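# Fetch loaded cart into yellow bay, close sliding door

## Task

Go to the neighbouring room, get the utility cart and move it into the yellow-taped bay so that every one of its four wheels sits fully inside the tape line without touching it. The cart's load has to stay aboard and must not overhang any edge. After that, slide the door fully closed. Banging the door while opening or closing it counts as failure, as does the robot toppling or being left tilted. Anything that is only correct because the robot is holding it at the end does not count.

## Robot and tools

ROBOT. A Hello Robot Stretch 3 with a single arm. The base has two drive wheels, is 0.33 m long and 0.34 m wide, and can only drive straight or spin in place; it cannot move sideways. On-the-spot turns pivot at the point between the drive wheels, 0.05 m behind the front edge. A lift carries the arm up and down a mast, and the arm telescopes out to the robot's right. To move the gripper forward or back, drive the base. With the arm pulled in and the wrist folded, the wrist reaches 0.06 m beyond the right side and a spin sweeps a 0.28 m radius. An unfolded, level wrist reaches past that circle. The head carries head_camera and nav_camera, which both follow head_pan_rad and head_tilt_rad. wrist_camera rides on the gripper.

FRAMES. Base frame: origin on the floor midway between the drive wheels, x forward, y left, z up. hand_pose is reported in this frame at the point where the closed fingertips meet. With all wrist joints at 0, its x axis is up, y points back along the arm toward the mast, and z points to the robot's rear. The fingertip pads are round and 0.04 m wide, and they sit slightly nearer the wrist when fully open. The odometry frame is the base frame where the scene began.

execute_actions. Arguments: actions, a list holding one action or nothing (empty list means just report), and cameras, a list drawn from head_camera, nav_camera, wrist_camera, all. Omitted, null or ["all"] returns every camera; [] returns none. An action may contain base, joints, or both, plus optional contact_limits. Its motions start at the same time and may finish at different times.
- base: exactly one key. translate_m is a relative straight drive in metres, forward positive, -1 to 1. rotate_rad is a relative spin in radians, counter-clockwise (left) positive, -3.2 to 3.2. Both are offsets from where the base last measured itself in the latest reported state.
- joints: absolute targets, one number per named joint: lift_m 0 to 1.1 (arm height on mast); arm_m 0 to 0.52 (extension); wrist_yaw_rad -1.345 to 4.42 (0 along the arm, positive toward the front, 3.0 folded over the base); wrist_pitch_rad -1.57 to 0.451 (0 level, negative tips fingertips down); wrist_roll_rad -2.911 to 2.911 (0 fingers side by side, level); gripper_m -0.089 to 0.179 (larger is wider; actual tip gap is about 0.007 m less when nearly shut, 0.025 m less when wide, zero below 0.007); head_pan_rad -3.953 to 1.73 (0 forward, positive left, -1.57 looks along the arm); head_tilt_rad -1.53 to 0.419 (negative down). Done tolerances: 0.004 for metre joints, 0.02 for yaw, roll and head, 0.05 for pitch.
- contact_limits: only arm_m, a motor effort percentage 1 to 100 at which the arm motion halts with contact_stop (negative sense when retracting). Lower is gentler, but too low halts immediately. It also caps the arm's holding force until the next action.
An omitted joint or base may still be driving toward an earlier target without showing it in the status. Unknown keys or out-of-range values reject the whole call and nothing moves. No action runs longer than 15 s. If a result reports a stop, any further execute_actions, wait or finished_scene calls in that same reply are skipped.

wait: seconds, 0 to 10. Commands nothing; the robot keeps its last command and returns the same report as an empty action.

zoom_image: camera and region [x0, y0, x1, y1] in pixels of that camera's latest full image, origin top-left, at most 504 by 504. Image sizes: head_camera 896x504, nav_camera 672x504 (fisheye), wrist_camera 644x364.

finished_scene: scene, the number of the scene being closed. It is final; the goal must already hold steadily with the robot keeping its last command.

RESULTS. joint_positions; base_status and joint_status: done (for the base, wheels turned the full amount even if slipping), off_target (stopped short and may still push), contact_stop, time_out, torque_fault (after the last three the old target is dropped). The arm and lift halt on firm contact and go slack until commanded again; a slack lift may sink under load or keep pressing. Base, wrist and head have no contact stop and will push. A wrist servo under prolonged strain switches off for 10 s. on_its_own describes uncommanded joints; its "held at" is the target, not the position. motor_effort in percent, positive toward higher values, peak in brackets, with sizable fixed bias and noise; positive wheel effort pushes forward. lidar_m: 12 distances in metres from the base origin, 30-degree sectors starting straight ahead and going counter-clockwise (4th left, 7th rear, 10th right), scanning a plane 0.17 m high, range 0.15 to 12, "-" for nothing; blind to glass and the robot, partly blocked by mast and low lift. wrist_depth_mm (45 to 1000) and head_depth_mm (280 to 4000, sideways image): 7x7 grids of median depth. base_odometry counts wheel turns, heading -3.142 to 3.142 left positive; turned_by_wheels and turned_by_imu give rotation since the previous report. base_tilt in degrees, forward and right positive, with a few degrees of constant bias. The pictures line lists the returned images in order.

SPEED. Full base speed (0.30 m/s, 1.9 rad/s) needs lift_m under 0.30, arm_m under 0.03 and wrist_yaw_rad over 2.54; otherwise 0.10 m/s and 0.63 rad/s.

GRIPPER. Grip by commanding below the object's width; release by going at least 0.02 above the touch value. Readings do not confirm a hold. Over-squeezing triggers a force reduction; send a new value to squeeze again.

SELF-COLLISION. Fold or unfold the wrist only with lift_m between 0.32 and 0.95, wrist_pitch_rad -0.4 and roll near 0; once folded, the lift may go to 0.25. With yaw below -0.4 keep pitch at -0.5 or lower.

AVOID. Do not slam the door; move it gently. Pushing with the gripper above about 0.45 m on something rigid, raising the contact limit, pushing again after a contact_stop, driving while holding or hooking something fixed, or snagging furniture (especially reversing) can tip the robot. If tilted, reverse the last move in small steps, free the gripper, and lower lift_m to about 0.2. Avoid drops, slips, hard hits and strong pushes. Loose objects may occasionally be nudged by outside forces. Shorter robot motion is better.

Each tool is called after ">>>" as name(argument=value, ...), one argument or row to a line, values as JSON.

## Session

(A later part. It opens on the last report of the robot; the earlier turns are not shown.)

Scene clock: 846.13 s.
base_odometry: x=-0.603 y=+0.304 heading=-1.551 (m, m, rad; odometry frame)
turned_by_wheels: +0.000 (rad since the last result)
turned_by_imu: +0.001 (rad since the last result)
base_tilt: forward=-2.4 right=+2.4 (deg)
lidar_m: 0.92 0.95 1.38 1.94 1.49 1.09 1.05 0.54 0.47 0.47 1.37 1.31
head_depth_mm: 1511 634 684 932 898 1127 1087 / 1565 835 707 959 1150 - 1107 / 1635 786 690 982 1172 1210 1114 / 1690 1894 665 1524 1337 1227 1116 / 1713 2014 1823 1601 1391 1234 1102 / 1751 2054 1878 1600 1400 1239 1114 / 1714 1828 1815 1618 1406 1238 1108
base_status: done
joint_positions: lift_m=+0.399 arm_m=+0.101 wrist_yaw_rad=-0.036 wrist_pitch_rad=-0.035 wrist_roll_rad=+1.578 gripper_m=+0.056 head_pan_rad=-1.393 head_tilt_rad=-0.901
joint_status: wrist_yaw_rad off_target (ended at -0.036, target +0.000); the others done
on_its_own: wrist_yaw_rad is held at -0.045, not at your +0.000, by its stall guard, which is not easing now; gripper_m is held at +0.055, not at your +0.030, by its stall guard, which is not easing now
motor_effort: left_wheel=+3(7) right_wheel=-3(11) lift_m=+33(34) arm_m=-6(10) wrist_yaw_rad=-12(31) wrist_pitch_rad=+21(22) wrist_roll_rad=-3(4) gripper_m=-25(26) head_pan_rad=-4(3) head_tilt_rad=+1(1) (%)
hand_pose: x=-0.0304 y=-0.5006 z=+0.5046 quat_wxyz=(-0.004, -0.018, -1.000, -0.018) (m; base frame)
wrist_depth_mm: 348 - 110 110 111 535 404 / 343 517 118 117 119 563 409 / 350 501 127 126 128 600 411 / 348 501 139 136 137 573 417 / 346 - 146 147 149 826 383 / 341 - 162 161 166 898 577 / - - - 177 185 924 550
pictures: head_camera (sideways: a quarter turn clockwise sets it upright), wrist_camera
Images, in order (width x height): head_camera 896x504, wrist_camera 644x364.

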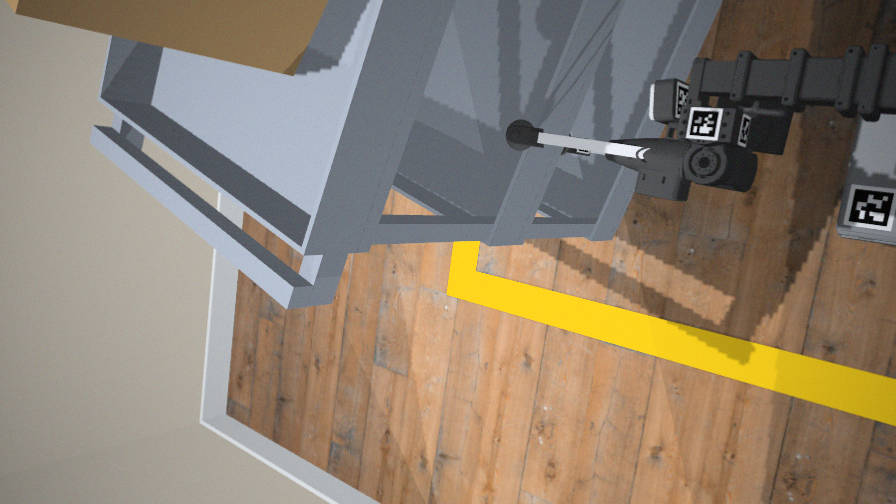

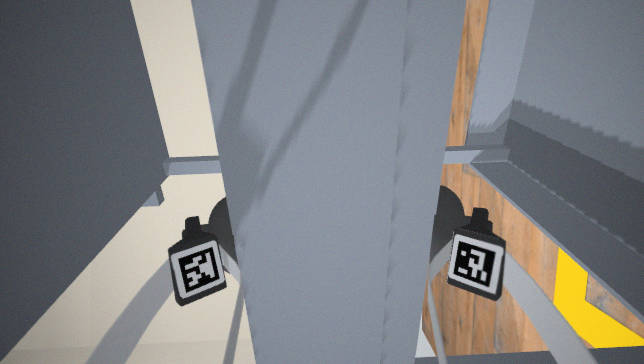

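>>> execute_actions(
  actions=[
    {"joints":{"arm_m":0.02,"wrist_yaw_rad":-0.03},"base":{"translate_m":-0.06}},
  ],
)

Scene clock: 849.67 s.
base_odometry: x=-0.604 y=+0.364 heading=-1.551 (m, m, rad; odometry frame)
turned_by_wheels: +0.000 (rad since the last result)
turned_by_imu: +0.001 (rad since the last result)
base_tilt: forward=-2.4 right=+2.4 (deg)
lidar_m: 0.98 1.01 1.48 1.93 1.41 1.03 0.99 0.51 0.41 0.40 0.44 1.36
head_depth_mm: 497 541 630 579 872 1089 1093 / 1615 825 684 597 887 1115 - / 1643 810 713 611 909 1144 - / 1660 1866 668 652 1007 1203 1115 / 1717 2021 1777 1565 1399 1232 1106 / 1756 2068 1891 1602 1390 1229 1112 / 1736 1936 1858 1603 1404 1238 1110
base_status: done
joint_positions: lift_m=+0.399 arm_m=+0.021 wrist_yaw_rad=-0.034 wrist_pitch_rad=-0.035 wrist_roll_rad=+1.575 gripper_m=+0.056 head_pan_rad=-1.393 head_tilt_rad=-0.901
joint_status: all done
on_its_own: gripper_m is held at +0.055, not at your +0.030, by its stall guard, which is still easing
motor_effort: left_wheel=+1(7) right_wheel=+0(11) lift_m=+33(33) arm_m=-7(9) wrist_yaw_rad=+6(32) wrist_pitch_rad=+21(22) wrist_roll_rad=-3(3) gripper_m=-26(26) head_pan_rad=-3(3) head_tilt_rad=+1(1) (%)
hand_pose: x=-0.0302 y=-0.4207 z=+0.5046 quat_wxyz=(-0.002, -0.017, -1.000, -0.018) (m; base frame)
wrist_depth_mm: 346 518 124 124 125 551 407 / 352 513 130 129 131 567 407 / 350 508 137 136 137 590 412 / 347 499 144 143 145 603 414 / 344 494 150 150 151 514 417 / 341 - 159 158 161 902 374 / - - - 167 171 906 583
pictures: head_camera (sideways: a quarter turn clockwise sets it upright), nav_camera (sideways: a quarter turn counterclockwise sets it upright), wrist_camera
Images, in order (width x height): head_camera 896x504, nav_camera 672x504, wrist_camera 644x364.

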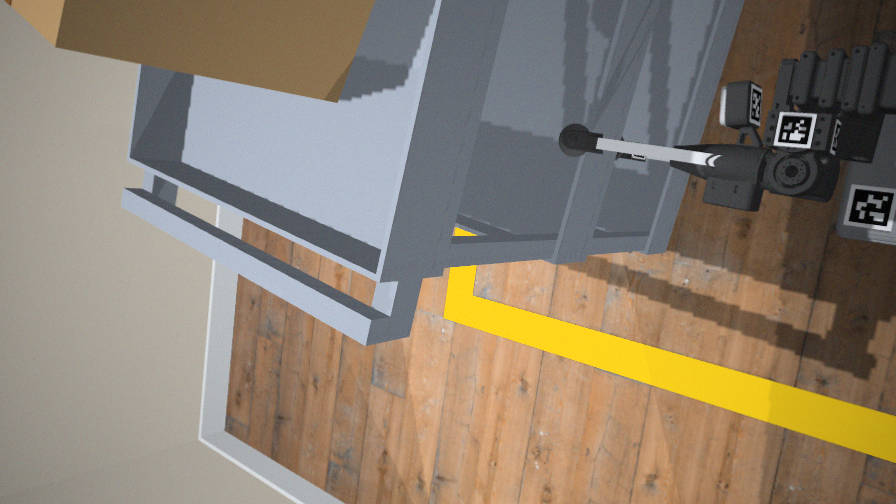

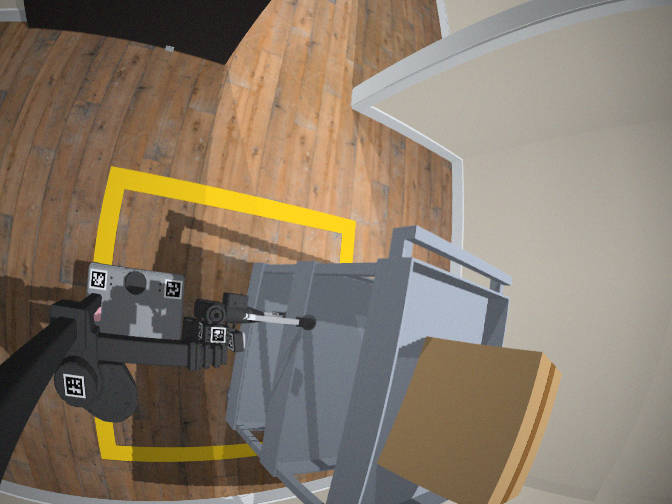

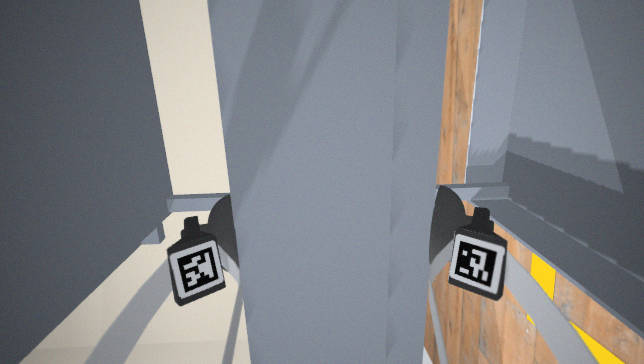

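>>> execute_actions(
  actions=[
    {"joints":{"gripper_m":0.175,"wrist_yaw_rad":0.0}},
  ],
  cameras=[],
)

>>> execute_actions(
  actions=[
    {"base":{"rotate_rad":-0.6},"joints":{"arm_m":0.0}},
  ],
  cameras=["nav_camera"],
)

>>> execute_actions(
  actions=[
    {"base":{"translate_m":-0.26}},
  ],
  cameras=["nav_camera"],
)

>>> execute_actions(
  actions=[
    {"base":{"rotate_rad":0.6}},
  ],
)

Scene clock: 879.60 s.
base_odometry: x=-0.604 y=+0.364 heading=-1.551 (m, m, rad; odometry frame)
turned_by_wheels: +0.000 (rad since the last result)
turned_by_imu: +0.001 (rad since the last result)
base_tilt: forward=-2.4 right=+2.4 (deg)
lidar_m: 0.98 1.01 1.47 1.93 1.41 1.03 1.00 0.51 0.41 0.40 0.44 1.35
head_depth_mm: 499 541 630 578 867 1089 1098 / 1613 825 685 600 889 1122 - / 1651 812 710 612 906 1139 - / 1675 1887 665 652 1012 1206 1116 / 1716 2011 1818 1561 1393 1229 1110 / 1743 2065 1875 1604 1399 1235 1111 / 1744 1936 1853 1616 1398 1241 1106
base_status: not commanded
joint_positions: lift_m=+0.399 arm_m=+0.020 wrist_yaw_rad=-0.002 wrist_pitch_rad=-0.022 wrist_roll_rad=+1.575 gripper_m=+0.175 head_pan_rad=-1.393 head_tilt_rad=-0.901
joint_status: all done
motor_effort: left_wheel=+1(1) right_wheel=-1(5) lift_m=+34(33) arm_m=-2(7) wrist_yaw_rad=+3(36) wrist_pitch_rad=+14(21) wrist_roll_rad=-2(2) gripper_m=+0(99) head_pan_rad=-3(5) head_tilt_rad=+0(0) (%)
hand_pose: x=-0.0219 y=-0.4208 z=+0.5080 quat_wxyz=(-0.002, -0.001, -1.000, -0.011) (m; base frame)
wrist_depth_mm: 346 502 125 123 123 544 416 / 344 499 131 129 129 573 419 / 340 487 - 135 136 592 419 / 339 491 600 143 144 598 423 / 336 636 - 151 153 - 395 / 319 - - 161 163 992 - / - - - 171 175 945 632
pictures: none
No camera images: the call's "cameras" was empty. Leave "cameras" out to get every camera's image.

Scene clock: 881.50 s.
base_odometry: x=-0.604 y=+0.364 heading=-2.151 (m, m, rad; odometry frame)
turned_by_wheels: -0.600 (rad since the last result)
turned_by_imu: -0.602 (rad since the last result)
base_tilt: forward=-2.3 right=+2.3 (deg)
lidar_m: 1.35 0.98 1.00 1.30 1.94 1.52 1.06 1.00 0.54 0.41 0.40 0.43
head_depth_mm: 1351 796 703 929 1295 1211 1100 / 507 601 691 954 1120 1238 - / 492 553 662 947 922 1223 - / 493 550 661 621 913 1190 1121 / 497 544 656 609 899 1178 1107 / 495 544 652 599 885 1153 1108 / 493 554 711 587 875 1241 1114
base_status: done
joint_positions: lift_m=+0.399 arm_m=+0.002 wrist_yaw_rad=-0.001 wrist_pitch_rad=-0.021 wrist_roll_rad=+1.575 gripper_m=+0.175 head_pan_rad=-1.393 head_tilt_rad=-0.901
joint_status: all done
joint sent to its limit — the command would take arm_m past its lower limit, so that joint was sent only as far as its limit.
motor_effort: left_wheel=+2(5) right_wheel=-2(5) lift_m=+33(33) arm_m=-3(2) wrist_yaw_rad=+1(3) wrist_pitch_rad=+13(13) wrist_roll_rad=-2(2) gripper_m=+1(1) head_pan_rad=-3(3) head_tilt_rad=+1(1) (%)
hand_pose: x=-0.0216 y=-0.4028 z=+0.5081 quat_wxyz=(-0.002, +0.000, -1.000, -0.011) (m; base frame)
wrist_depth_mm: 298 301 305 268 982 785 358 / 344 - - 255 - 881 413 / 340 489 - 243 - 590 420 / 337 484 - 234 - 632 419 / 336 564 - 224 - 665 409 / 317 556 - 215 - 641 - / 349 472 - 207 - 623 441
pictures: nav_camera (sideways: a quarter turn counterclockwise sets it upright)
Images, in order (width x height): nav_camera 672x504.

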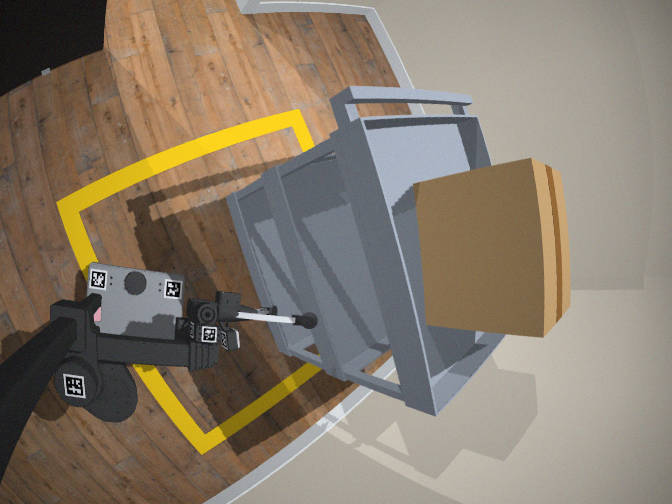

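Scene clock: 885.27 s.
base_odometry: x=-0.462 y=+0.581 heading=-2.151 (m, m, rad; odometry frame)
turned_by_wheels: +0.000 (rad since the last result)
turned_by_imu: +0.001 (rad since the last result)
base_tilt: forward=-2.4 right=+2.4 (deg)
lidar_m: 1.62 1.19 1.22 1.66 1.79 1.19 0.83 0.78 0.80 0.53 0.52 0.55
head_depth_mm: 1058 1171 1296 1465 1362 1211 1107 / 1231 1383 1564 1563 1368 1237 - / 1478 1687 1756 1544 1354 1254 - / 1798 846 690 992 1230 1228 1119 / 1765 875 678 1011 1191 1234 1103 / 605 635 671 992 1169 1210 1114 / 530 604 685 978 940 1204 1116
base_status: done
joint_positions: lift_m=+0.399 arm_m=+0.002 wrist_yaw_rad=-0.001 wrist_pitch_rad=-0.021 wrist_roll_rad=+1.575 gripper_m=+0.175 head_pan_rad=-1.393 head_tilt_rad=-0.901
joint_status: not commanded
motor_effort: left_wheel=+2(2) right_wheel=-2(5) lift_m=+33(33) arm_m=-3(3) wrist_yaw_rad=+1(1) wrist_pitch_rad=+13(13) wrist_roll_rad=-2(2) gripper_m=+0(0) head_pan_rad=-4(5) head_tilt_rad=+1(1) (%)
hand_pose: x=-0.0216 y=-0.4028 z=+0.5081 quat_wxyz=(-0.002, +0.000, -1.000, -0.011) (m; base frame)
wrist_depth_mm: 691 707 704 721 729 715 589 / 832 857 861 869 893 827 593 / - - - - - 898 600 / - - - - - 900 600 / - - - - - 974 551 / 329 474 731 328 744 651 - / 348 472 - 315 - 659 446
pictures: nav_camera (sideways: a quarter turn counterclockwise sets it upright)
Images, in order (width x height): nav_camera 672x504.

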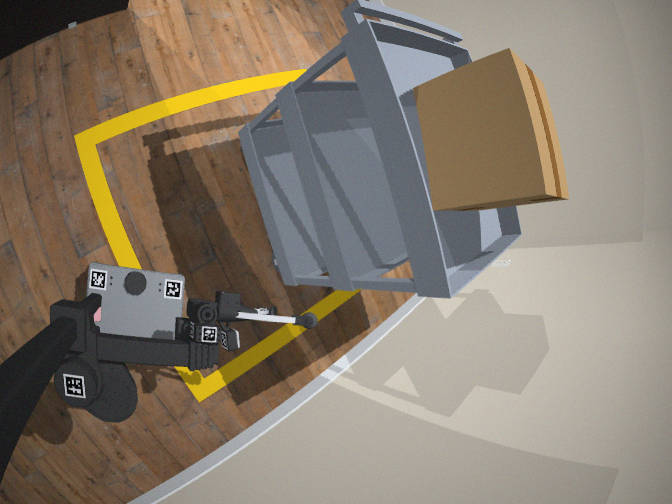

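Scene clock: 887.20 s.
base_odometry: x=-0.462 y=+0.581 heading=-1.551 (m, m, rad; odometry frame)
turned_by_wheels: +0.600 (rad since the last result)
turned_by_imu: +0.602 (rad since the last result)
base_tilt: forward=-2.4 right=+2.4 (deg)
lidar_m: 1.19 1.24 1.78 1.79 1.10 0.81 0.78 0.81 0.53 0.52 0.57 1.61
head_depth_mm: 528 604 661 977 1032 1193 1107 / 559 641 667 996 1167 1222 - / 591 686 688 1002 1220 1243 - / 628 751 698 1009 1273 1228 1119 / 1760 848 720 1035 1325 1232 1102 / 1855 797 742 1534 1399 1239 1112 / 1934 2138 1793 1602 1391 1238 1112
base_status: done
joint_positions: lift_m=+0.399 arm_m=+0.002 wrist_yaw_rad=-0.001 wrist_pitch_rad=-0.021 wrist_roll_rad=+1.575 gripper_m=+0.175 head_pan_rad=-1.393 head_tilt_rad=-0.901
joint_status: not commanded
motor_effort: left_wheel=-2(4) right_wheel=+1(4) lift_m=+33(34) arm_m=-3(3) wrist_yaw_rad=+1(2) wrist_pitch_rad=+13(13) wrist_roll_rad=-2(2) gripper_m=+0(1) head_pan_rad=-2(3) head_tilt_rad=+1(1) (%)
hand_pose: x=-0.0215 y=-0.4028 z=+0.5081 quat_wxyz=(-0.002, +0.000, -1.000, -0.011) (m; base frame)
wrist_depth_mm: 346 505 - 246 - 615 415 / 342 495 - 258 - 627 416 / 342 490 - 271 - 630 419 / 337 483 - 287 - 640 423 / 335 563 - 303 826 725 405 / 320 557 - 324 - 647 - / 349 471 - 345 - 591 364
pictures: head_camera (sideways: a quarter turn clockwise sets it upright), nav_camera (sideways: a quarter turn counterclockwise sets it upright), wrist_camera
Images, in order (width x height): head_camera 896x504, nav_camera 672x504, wrist_camera 644x364.

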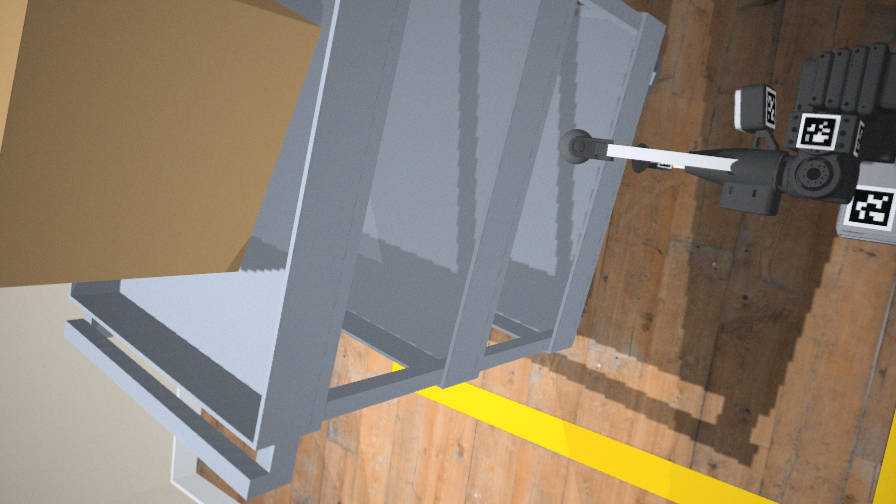

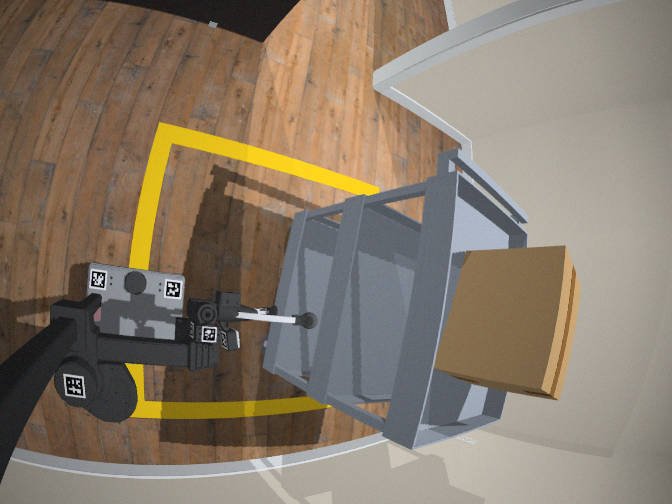

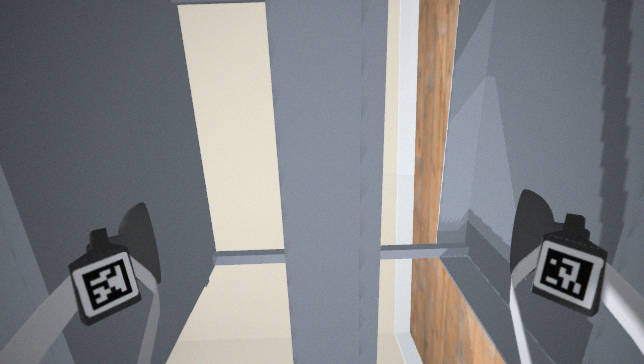

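>>> execute_actions(
  actions=[
    {"base":{"translate_m":0.08},"joints":{"arm_m":0.135}},
  ],
  cameras=["wrist_camera"],
)

>>> execute_actions(
  actions=[
    {"joints":{"gripper_m":0.04}},
  ],
  cameras=["wrist_camera"],
)

Scene clock: 892.70 s.
base_odometry: x=-0.460 y=+0.501 heading=-1.551 (m, m, rad; odometry frame)
turned_by_wheels: +0.000 (rad since the last result)
turned_by_imu: +0.000 (rad since the last result)
base_tilt: forward=-2.4 right=+2.4 (deg)
lidar_m: 1.11 1.15 1.67 1.78 1.21 0.89 0.86 0.89 0.54 0.53 0.58 1.15
head_depth_mm: 553 634 672 973 1152 1192 1086 / 584 673 675 1001 1190 - 1124 / 626 731 686 1005 1241 1192 1109 / 1719 867 707 1007 1281 1223 1119 / 1806 797 728 1029 1366 1217 1105 / 1892 2087 1793 1598 1390 1235 1109 / 1946 2107 1893 1617 1407 1244 1107
base_status: done
joint_positions: lift_m=+0.399 arm_m=+0.135 wrist_yaw_rad=-0.001 wrist_pitch_rad=-0.021 wrist_roll_rad=+1.575 gripper_m=+0.175 head_pan_rad=-1.393 head_tilt_rad=-0.901
joint_status: all done
motor_effort: left_wheel=-2(3) right_wheel=+1(4) lift_m=+33(33) arm_m=+4(5) wrist_yaw_rad=+1(1) wrist_pitch_rad=+13(13) wrist_roll_rad=-2(2) gripper_m=+1(0) head_pan_rad=-4(4) head_tilt_rad=+1(0) (%)
hand_pose: x=-0.0215 y=-0.5354 z=+0.5082 quat_wxyz=(-0.002, +0.000, -1.000, -0.011) (m; base frame)
wrist_depth_mm: 345 501 137 135 136 553 416 / 343 496 - 142 143 580 419 / 341 492 - 149 152 602 419 / 338 489 - 158 160 634 424 / 335 565 663 167 169 675 404 / 320 560 - 178 183 613 - / 348 479 - 189 195 932 427
pictures: wrist_camera
Images, in order (width x height): wrist_camera 644x364.

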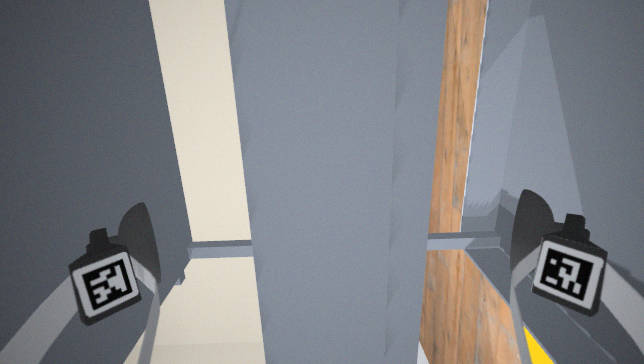

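Scene clock: 894.53 s.
base_odometry: x=-0.460 y=+0.501 heading=-1.551 (m, m, rad; odometry frame)
turned_by_wheels: +0.000 (rad since the last result)
turned_by_imu: +0.000 (rad since the last result)
base_tilt: forward=-2.4 right=+2.4 (deg)
lidar_m: 1.11 1.16 1.67 1.79 1.21 0.89 0.86 0.89 0.54 0.53 0.58 1.15
head_depth_mm: 555 634 674 977 1148 1193 1086 / 585 674 675 1001 1188 - 1120 / 628 732 686 1003 1242 1194 1116 / 1712 865 715 1011 1270 1218 1116 / 1788 799 729 1035 1361 1232 1105 / 1889 2090 1803 1604 1398 1246 1107 / 1924 2097 1889 1608 1403 1236 1111
base_status: not commanded
joint_positions: lift_m=+0.399 arm_m=+0.135 wrist_yaw_rad=+0.001 wrist_pitch_rad=-0.030 wrist_roll_rad=+1.576 gripper_m=+0.041 head_pan_rad=-1.393 head_tilt_rad=-0.901
joint_status: all done
motor_effort: left_wheel=-1(2) right_wheel=+1(1) lift_m=+33(34) arm_m=+4(4) wrist_yaw_rad=-1(1) wrist_pitch_rad=+18(20) wrist_roll_rad=-3(2) gripper_m=-27(100) head_pan_rad=-3(5) head_tilt_rad=+1(1) (%)
hand_pose: x=-0.0211 y=-0.5351 z=+0.5060 quat_wxyz=(-0.002, +0.000, -1.000, -0.015) (m; base frame)
wrist_depth_mm: 352 517 137 136 138 557 410 / 348 509 145 142 145 575 412 / 346 500 - 150 153 603 416 / 346 492 - 159 161 628 419 / 342 488 169 168 169 589 423 / 339 452 182 178 182 553 423 / 335 - - 190 197 986 412
pictures: wrist_camera
Images, in order (width x height): wrist_camera 644x364.

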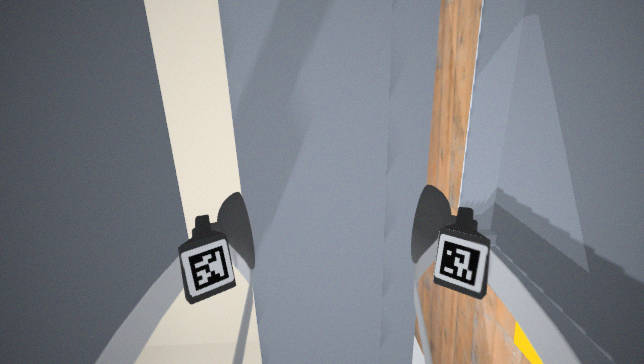

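>>> execute_actions(
  actions=[
    {"joints":{"gripper_m":0.15}},
  ],
  cameras=[],
)

>>> execute_actions(
  actions=[
    {"joints":{"arm_m":0.17}},
  ],
  cameras=[],
)

>>> execute_actions(
  actions=[
    {"joints":{"gripper_m":0.03}},
  ],
  cameras=["wrist_camera"],
)

Scene clock: 898.40 s.
base_odometry: x=-0.460 y=+0.501 heading=-1.551 (m, m, rad; odometry frame)
turned_by_wheels: +0.000 (rad since the last result)
turned_by_imu: +0.000 (rad since the last result)
base_tilt: forward=-2.4 right=+2.3 (deg)
lidar_m: 1.11 1.16 1.66 1.79 1.21 0.89 0.86 0.89 0.54 0.53 0.58 1.15
head_depth_mm: 555 635 670 974 1145 1193 1089 / 586 676 674 997 1185 - 1120 / 629 730 684 1000 1246 1193 1108 / 1715 861 707 1012 1269 1227 1119 / 1819 798 730 1037 1364 1234 1107 / 1909 2090 1786 1595 1396 1231 1108 / 1934 2114 1892 1609 1395 1246 1116
base_status: not commanded
joint_positions: lift_m=+0.399 arm_m=+0.135 wrist_yaw_rad=+0.000 wrist_pitch_rad=-0.022 wrist_roll_rad=+1.576 gripper_m=+0.150 head_pan_rad=-1.393 head_tilt_rad=-0.901
joint_status: all done
motor_effort: left_wheel=-2(2) right_wheel=+1(2) lift_m=+33(34) arm_m=+3(3) wrist_yaw_rad=+0(1) wrist_pitch_rad=+14(18) wrist_roll_rad=-3(2) gripper_m=+1(97) head_pan_rad=-4(4) head_tilt_rad=+1(1) (%)
hand_pose: x=-0.0213 y=-0.5354 z=+0.5079 quat_wxyz=(-0.002, +0.000, -1.000, -0.011) (m; base frame)
wrist_depth_mm: 348 500 137 135 136 554 411 / 343 497 - 142 143 578 418 / 341 495 - 149 151 607 420 / 339 488 - 158 160 636 423 / 338 422 664 167 170 667 427 / 332 - - 178 183 998 392 / 317 471 - 190 196 928 427
pictures: none
No camera images: the call's "cameras" was empty. Leave "cameras" out to get every camera's image.

Scene clock: 899.70 s.
base_odometry: x=-0.460 y=+0.501 heading=-1.551 (m, m, rad; odometry frame)
turned_by_wheels: +0.000 (rad since the last result)
turned_by_imu: +0.000 (rad since the last result)
base_tilt: forward=-2.3 right=+2.4 (deg)
lidar_m: 1.11 1.15 1.67 1.79 1.21 0.89 0.86 0.90 0.54 0.53 0.58 1.15
head_depth_mm: 555 635 670 976 1156 1195 1094 / 585 673 674 1001 1214 1180 1111 / 628 733 684 1004 1242 1206 1117 / 1717 861 706 1009 1268 1227 1121 / 1817 795 730 1034 1358 1229 1109 / 1889 2076 1786 1604 1395 1231 1106 / 1927 2116 1903 1601 1402 1245 1106
base_status: not commanded
joint_positions: lift_m=+0.399 arm_m=+0.170 wrist_yaw_rad=+0.000 wrist_pitch_rad=-0.022 wrist_roll_rad=+1.576 gripper_m=+0.150 head_pan_rad=-1.393 head_tilt_rad=-0.901
joint_status: all done
motor_effort: left_wheel=-2(1) right_wheel=+1(1) lift_m=+33(33) arm_m=+4(5) wrist_yaw_rad=+0(0) wrist_pitch_rad=+14(14) wrist_roll_rad=-2(3) gripper_m=+1(0) head_pan_rad=-5(5) head_tilt_rad=+1(1) (%)
hand_pose: x=-0.0213 y=-0.5704 z=+0.5080 quat_wxyz=(-0.002, +0.000, -1.000, -0.011) (m; base frame)
wrist_depth_mm: 347 503 103 104 104 516 412 / 343 498 109 109 109 546 417 / 342 496 115 114 115 563 418 / 339 487 123 121 122 587 420 / 334 423 131 128 129 627 423 / 334 - 628 136 137 997 391 / 318 474 - 145 146 937 423
pictures: none
No camera images: the call's "cameras" was empty. Leave "cameras" out to get every camera's image.

Scene clock: 901.40 s.
base_odometry: x=-0.460 y=+0.501 heading=-1.551 (m, m, rad; odometry frame)
turned_by_wheels: +0.000 (rad since the last result)
turned_by_imu: +0.000 (rad since the last result)
base_tilt: forward=-2.4 right=+2.4 (deg)
lidar_m: 1.11 1.16 1.67 1.79 1.21 0.89 0.86 0.89 0.54 0.53 0.58 1.15
head_depth_mm: 555 632 672 974 1163 1197 1094 / 585 675 674 1002 1218 1176 1109 / 630 732 688 998 1248 1208 1114 / 1714 862 706 1011 1272 1232 1120 / 1814 798 726 1027 1359 1234 1109 / 1899 2079 1801 1607 1395 1237 1111 / 1922 2106 1889 1613 1408 1229 1114
base_status: not commanded
joint_positions: lift_m=+0.399 arm_m=+0.170 wrist_yaw_rad=+0.000 wrist_pitch_rad=-0.028 wrist_roll_rad=+1.575 gripper_m=+0.032 head_pan_rad=-1.393 head_tilt_rad=-0.901
joint_status: all done
motor_effort: left_wheel=-1(1) right_wheel=+0(2) lift_m=+33(33) arm_m=+4(4) wrist_yaw_rad=+1(0) wrist_pitch_rad=+17(23) wrist_roll_rad=-2(3) gripper_m=-42(100) head_pan_rad=-4(4) head_tilt_rad=+0(0) (%)
hand_pose: x=-0.0213 y=-0.5702 z=+0.5064 quat_wxyz=(-0.002, +0.000, -1.000, -0.014) (m; base frame)
wrist_depth_mm: 351 513 103 104 104 520 409 / 350 511 108 109 110 539 414 / 345 505 115 114 116 580 416 / 344 494 122 121 122 596 419 / 342 489 127 128 129 554 420 / 339 442 137 136 138 906 425 / 335 - - 145 147 925 405
pictures: wrist_camera
Images, in order (width x height): wrist_camera 644x364.

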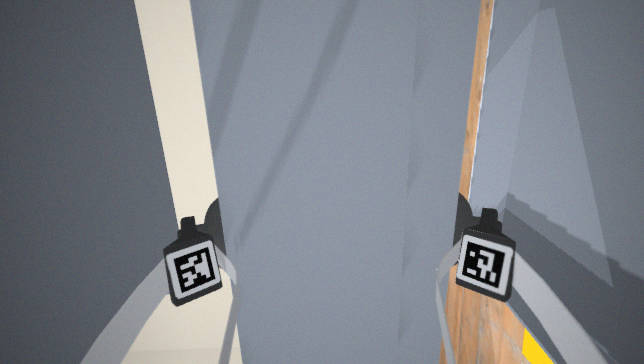

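>>> execute_actions(
  actions=[
    {"joints":{"arm_m":0.08}},
  ],
  cameras=["head_camera","wrist_camera"],
)

Scene clock: 906.30 s.
base_odometry: x=-0.460 y=+0.501 heading=-1.551 (m, m, rad; odometry frame)
turned_by_wheels: +0.000 (rad since the last result)
turned_by_imu: +0.000 (rad since the last result)
base_tilt: forward=-2.3 right=+2.4 (deg)
lidar_m: 1.11 1.15 1.67 1.79 1.21 0.89 0.86 0.89 0.47 0.46 0.48 1.15
head_depth_mm: 501 561 653 617 904 1159 1097 / 523 593 676 942 924 1127 - / 540 628 694 961 1008 1183 1119 / 1774 851 715 970 1163 1226 1116 / 1831 796 683 945 1316 1238 1107 / 1899 2108 653 1596 1393 1237 1106 / 1920 2092 1875 1614 1405 1239 1118
base_status: not commanded
joint_positions: lift_m=+0.399 arm_m=+0.080 wrist_yaw_rad=-0.069 wrist_pitch_rad=-0.044 wrist_roll_rad=+1.570 gripper_m=+0.057 head_pan_rad=-1.393 head_tilt_rad=-0.901
joint_status: all done
on_its_own: wrist_yaw_rad is held at -0.066, not at your +0.000, by its stall guard, which is not easing now; gripper_m is held at +0.056, not at your +0.030, by its stall guard, which is not easing now
motor_effort: left_wheel=+0(8) right_wheel=+2(19) lift_m=+33(33) arm_m=-5(19) wrist_yaw_rad=+3(73) wrist_pitch_rad=+27(27) wrist_roll_rad=+0(3) gripper_m=-25(36) head_pan_rad=-4(4) head_tilt_rad=+0(1) (%)
hand_pose: x=-0.0389 y=-0.4798 z=+0.5022 quat_wxyz=(+0.000, -0.034, -0.999, -0.023) (m; base frame)
wrist_depth_mm: 352 533 125 126 127 553 401 / 350 521 129 130 131 570 405 / 346 520 133 134 136 591 404 / 345 517 139 138 140 607 408 / 350 506 141 143 144 545 409 / 349 472 147 148 149 572 413 / 347 - - 153 155 855 395
pictures: head_camera (sideways: a quarter turn clockwise sets it upright), wrist_camera
Images, in order (width x height): head_camera 896x504, wrist_camera 644x364.

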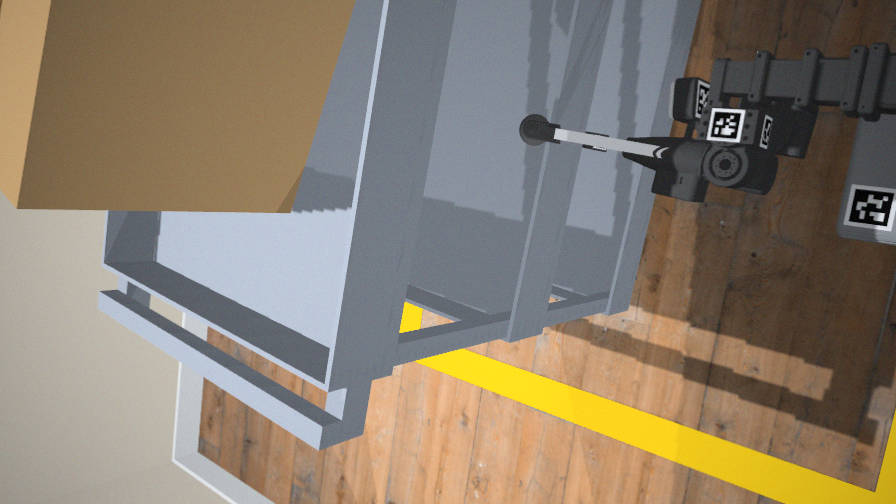

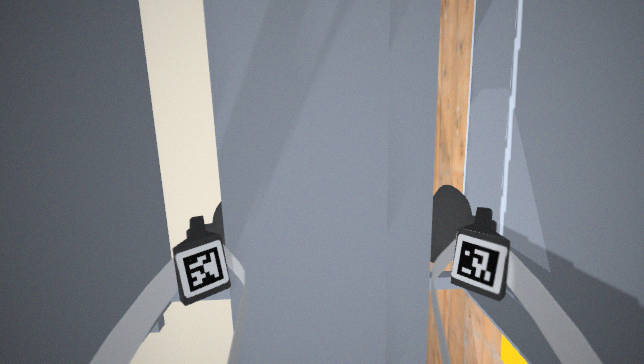

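>>> execute_actions(
  actions=[
    {"joints":{"arm_m":0.0,"wrist_yaw_rad":-0.06}},
  ],
  cameras=["head_camera","nav_camera"],
)

>>> execute_actions(
  actions=[
    {"joints":{"gripper_m":0.175,"wrist_yaw_rad":0.0}},
  ],
  cameras=["head_camera","nav_camera"],
)

Scene clock: 915.37 s.
base_odometry: x=-0.460 y=+0.501 heading=-1.551 (m, m, rad; odometry frame)
turned_by_wheels: +0.000 (rad since the last result)
turned_by_imu: +0.001 (rad since the last result)
base_tilt: forward=-2.3 right=+2.4 (deg)
lidar_m: 1.11 1.16 1.67 1.79 1.21 0.89 0.86 0.52 0.39 0.38 0.39 1.15
head_depth_mm: 462 486 569 598 868 1092 1110 / 468 510 606 582 888 1112 - / 488 538 643 593 877 1125 - / 1821 832 716 636 894 1170 1112 / 1860 795 700 616 914 1210 1104 / 1885 2123 652 664 1395 1241 1108 / 1925 2106 1873 1581 1401 1248 1111
base_status: not commanded
joint_positions: lift_m=+0.399 arm_m=+0.002 wrist_yaw_rad=-0.120 wrist_pitch_rad=-0.046 wrist_roll_rad=+1.573 gripper_m=+0.057 head_pan_rad=-1.393 head_tilt_rad=-0.901
joint_status: wrist_yaw_rad off_target (ended at -0.120, target -0.060); the others done
joint sent to its limit — the command would take arm_m past its lower limit, so that joint was sent only as far as its limit.
on_its_own: wrist_yaw_rad is held at -0.120, not at your -0.060, by its stall guard, which is not easing now; gripper_m is held at +0.056, not at your +0.030, by its stall guard, which is not easing now
motor_effort: left_wheel=-1(4) right_wheel=+1(12) lift_m=+33(33) arm_m=-5(12) wrist_yaw_rad=+1(54) wrist_pitch_rad=+28(28) wrist_roll_rad=-2(2) gripper_m=-27(27) head_pan_rad=-4(4) head_tilt_rad=+0(1) (%)
hand_pose: x=-0.0519 y=-0.4003 z=+0.5019 quat_wxyz=(-0.002, -0.060, -0.998, -0.023) (m; base frame)
wrist_depth_mm: 354 532 133 133 135 579 400 / 349 526 135 136 138 584 403 / 348 520 138 138 140 600 405 / 343 512 141 141 142 607 410 / 350 503 142 143 145 542 412 / 348 466 145 146 148 612 415 / 345 587 600 149 151 566 399
pictures: head_camera (sideways: a quarter turn clockwise sets it upright), nav_camera (sideways: a quarter turn counterclockwise sets it upright)
Images, in order (width x height): head_camera 896x504, nav_camera 672x504.

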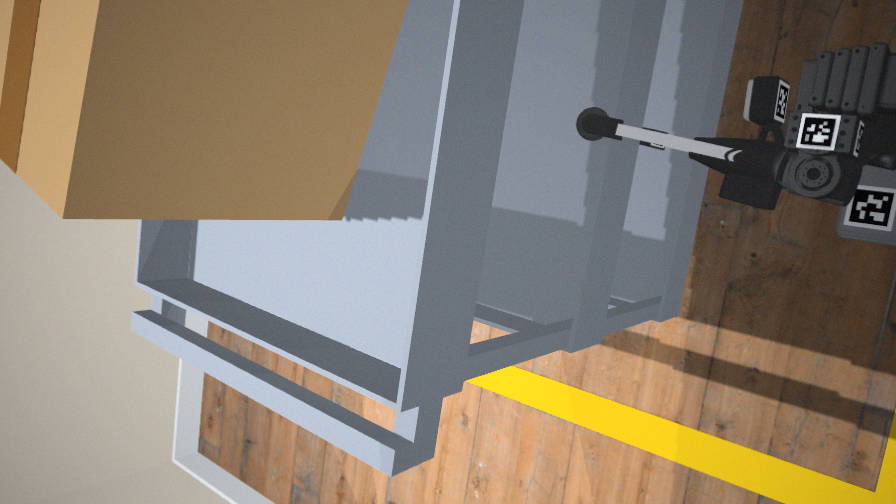

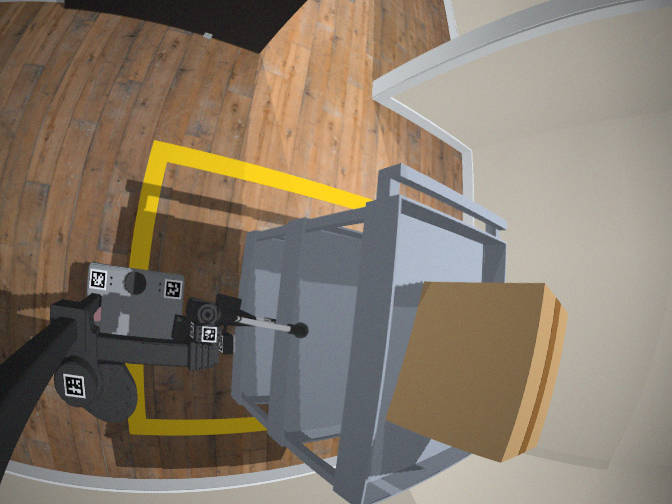

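Scene clock: 917.03 s.
base_odometry: x=-0.460 y=+0.501 heading=-1.551 (m, m, rad; odometry frame)
turned_by_wheels: +0.000 (rad since the last result)
turned_by_imu: +0.000 (rad since the last result)
base_tilt: forward=-2.4 right=+2.4 (deg)
lidar_m: 1.11 1.16 1.67 1.79 1.21 0.89 0.86 0.51 0.38 0.37 0.39 1.15
head_depth_mm: 464 485 567 600 866 1074 1109 / 468 509 602 579 869 1099 - / 488 537 641 591 890 1119 - / 1809 838 716 606 898 1171 1119 / 1860 799 701 616 901 1209 1103 / 1889 2131 654 643 1390 1240 1112 / 1928 2107 1900 1558 1390 1230 1110
base_status: not commanded
joint_positions: lift_m=+0.399 arm_m=+0.002 wrist_yaw_rad=-0.002 wrist_pitch_rad=-0.022 wrist_roll_rad=+1.569 gripper_m=+0.175 head_pan_rad=-1.393 head_tilt_rad=-0.901
joint_status: all done
motor_effort: left_wheel=-1(6) right_wheel=+1(17) lift_m=+33(33) arm_m=-4(6) wrist_yaw_rad=+2(96) wrist_pitch_rad=+14(28) wrist_roll_rad=+0(3) gripper_m=+1(99) head_pan_rad=-3(4) head_tilt_rad=+0(1) (%)
hand_pose: x=-0.0219 y=-0.4027 z=+0.5080 quat_wxyz=(+0.001, -0.001, -1.000, -0.011) (m; base frame)
wrist_depth_mm: 344 500 120 119 120 542 416 / 343 491 125 123 124 562 417 / 341 489 130 128 129 584 422 / 338 485 - 133 134 608 425 / 335 565 - 139 139 633 405 / 319 560 619 145 146 614 - / 350 - - 151 152 945 421
pictures: head_camera (sideways: a quarter turn clockwise sets it upright), nav_camera (sideways: a quarter turn counterclockwise sets it upright)
Images, in order (width x height): head_camera 896x504, nav_camera 672x504.

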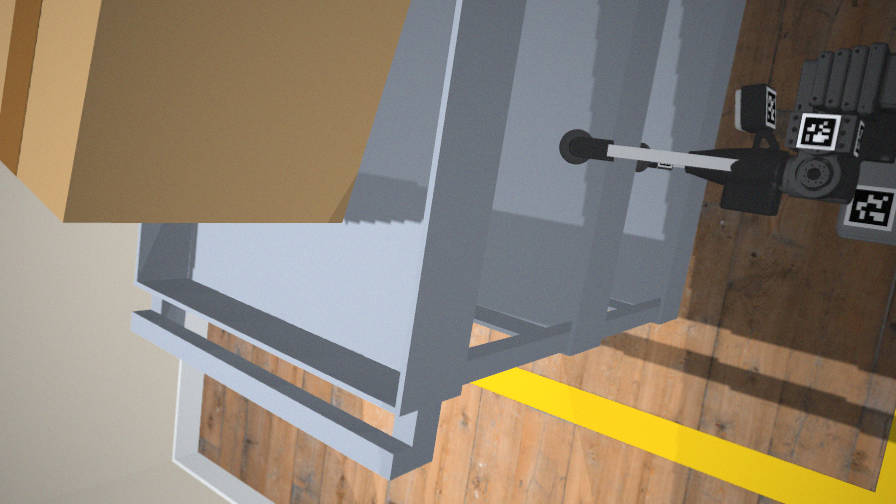

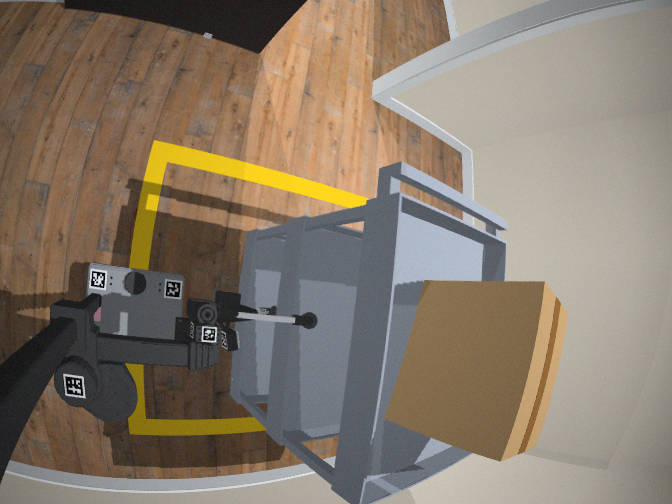

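>>> execute_actions(
  actions=[
    {"joints":{"wrist_yaw_rad":1.4,"head_pan_rad":0.0,"head_tilt_rad":-0.5}},
  ],
  cameras=["head_camera"],
)

>>> execute_actions(
  actions=[
    {"base":{"rotate_rad":0.96},"joints":{"gripper_m":0.0,"wrist_roll_rad":0.0,"wrist_pitch_rad":-0.4}},
  ],
  cameras=["head_camera","nav_camera"],
)

Scene clock: 943.57 s.
base_odometry: x=-0.460 y=+0.501 heading=-1.551 (m, m, rad; odometry frame)
turned_by_wheels: +0.000 (rad since the last result)
turned_by_imu: +0.001 (rad since the last result)
base_tilt: forward=-2.4 right=+2.3 (deg)
lidar_m: 1.11 1.16 1.67 1.79 1.22 0.89 0.86 0.52 0.39 0.37 0.39 1.15
head_depth_mm: 909 1009 3263 2387 1869 1508 1266 / 903 986 1065 1198 1357 1476 1265 / 898 983 1083 1207 1367 1472 1268 / 899 990 1085 1210 1360 1480 1262 / 908 990 1086 1209 1364 1483 1278 / 906 994 1094 1204 1375 1502 1279 / 907 987 1089 1209 1377 1488 1273
base_status: not commanded
joint_positions: lift_m=+0.399 arm_m=+0.002 wrist_yaw_rad=+1.398 wrist_pitch_rad=-0.021 wrist_roll_rad=+1.569 gripper_m=+0.175 head_pan_rad=-0.007 head_tilt_rad=-0.507
joint_status: all done
motor_effort: left_wheel=-1(1) right_wheel=+1(2) lift_m=+33(33) arm_m=-3(4) wrist_yaw_rad=+3(4) wrist_pitch_rad=+13(14) wrist_roll_rad=+0(0) gripper_m=+1(1) head_pan_rad=+5(49) head_tilt_rad=+4(34) (%)
hand_pose: x=+0.2305 y=-0.1910 z=+0.5081 quat_wxyz=(+0.008, +0.643, -0.766, -0.008) (m; base frame)
wrist_depth_mm: - - - - - 882 587 / - - - - - 895 599 / - - - - - 885 599 / - - - - - 914 603 / - - - - - - 575 / - - - - - 990 - / - - - - - 932 628
pictures: head_camera (sideways: a quarter turn clockwise sets it upright)
Images, in order (width x height): head_camera 896x504.

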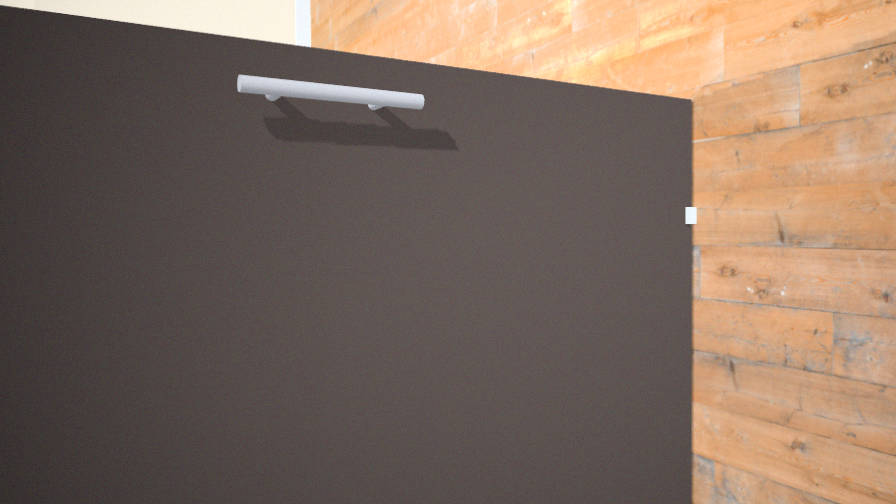

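Scene clock: 946.03 s.
base_odometry: x=-0.460 y=+0.501 heading=-0.591 (m, m, rad; odometry frame)
turned_by_wheels: +0.960 (rad since the last result)
turned_by_imu: +0.964 (rad since the last result)
base_tilt: forward=-2.3 right=+2.4 (deg)
lidar_m: 1.53 1.79 1.34 0.92 0.86 0.87 0.39 0.37 0.38 1.55 1.11 1.13
head_depth_mm: 1216 1287 1382 1494 1581 1512 1269 / 1345 1443 1561 1700 1783 1513 1255 / 1507 1648 1794 1969 1902 1516 1268 / 1719 1863 2038 2228 1895 1526 1272 / 1685 1812 1987 2171 1898 1536 1275 / 1583 1711 1866 2023 1923 1539 1278 / 1501 1607 1747 1896 1920 1531 1281
base_status: done
joint_positions: lift_m=+0.399 arm_m=+0.002 wrist_yaw_rad=+1.398 wrist_pitch_rad=-0.414 wrist_roll_rad=+0.004 gripper_m=+0.000 head_pan_rad=-0.007 head_tilt_rad=-0.507
joint_status: all done
motor_effort: left_wheel=-1(4) right_wheel=+1(4) lift_m=+33(33) arm_m=-3(3) wrist_yaw_rad=+3(3) wrist_pitch_rad=+8(13) wrist_roll_rad=-2(5) gripper_m=-3(98) head_pan_rad=+5(4) head_tilt_rad=+5(5) (%)
hand_pose: x=+0.2002 y=-0.1858 z=+0.4129 quat_wxyz=(+0.623, +0.557, -0.437, +0.333) (m; base frame)
wrist_depth_mm: - - - - 984 812 697 / - - - - - 872 730 / - - - - - 940 776 / 910 909 884 875 851 839 799 / 753 753 745 - 705 695 683 / 643 637 628 603 585 606 591 / 558 545 544 544 531 527 520
pictures: head_camera (sideways: a quarter turn clockwise sets it upright), nav_camera (sideways: a quarter turn counterclockwise sets it upright)
Images, in order (width x height): head_camera 896x504, nav_camera 672x504.

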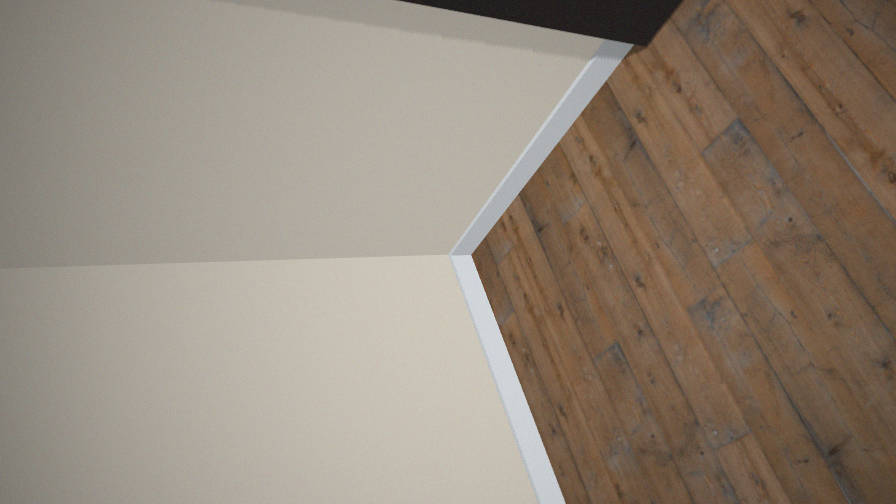

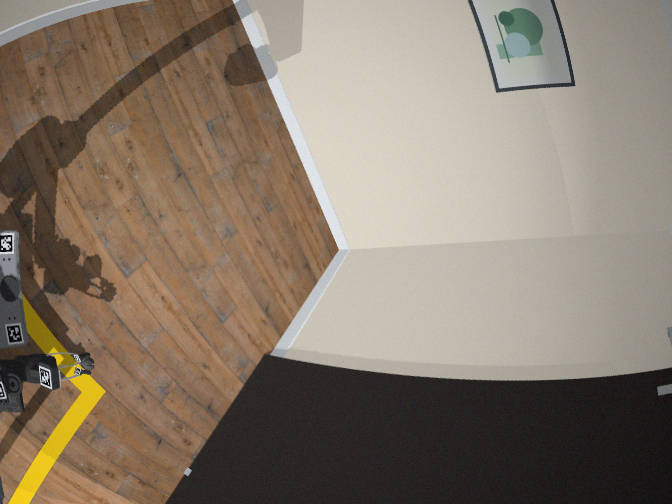

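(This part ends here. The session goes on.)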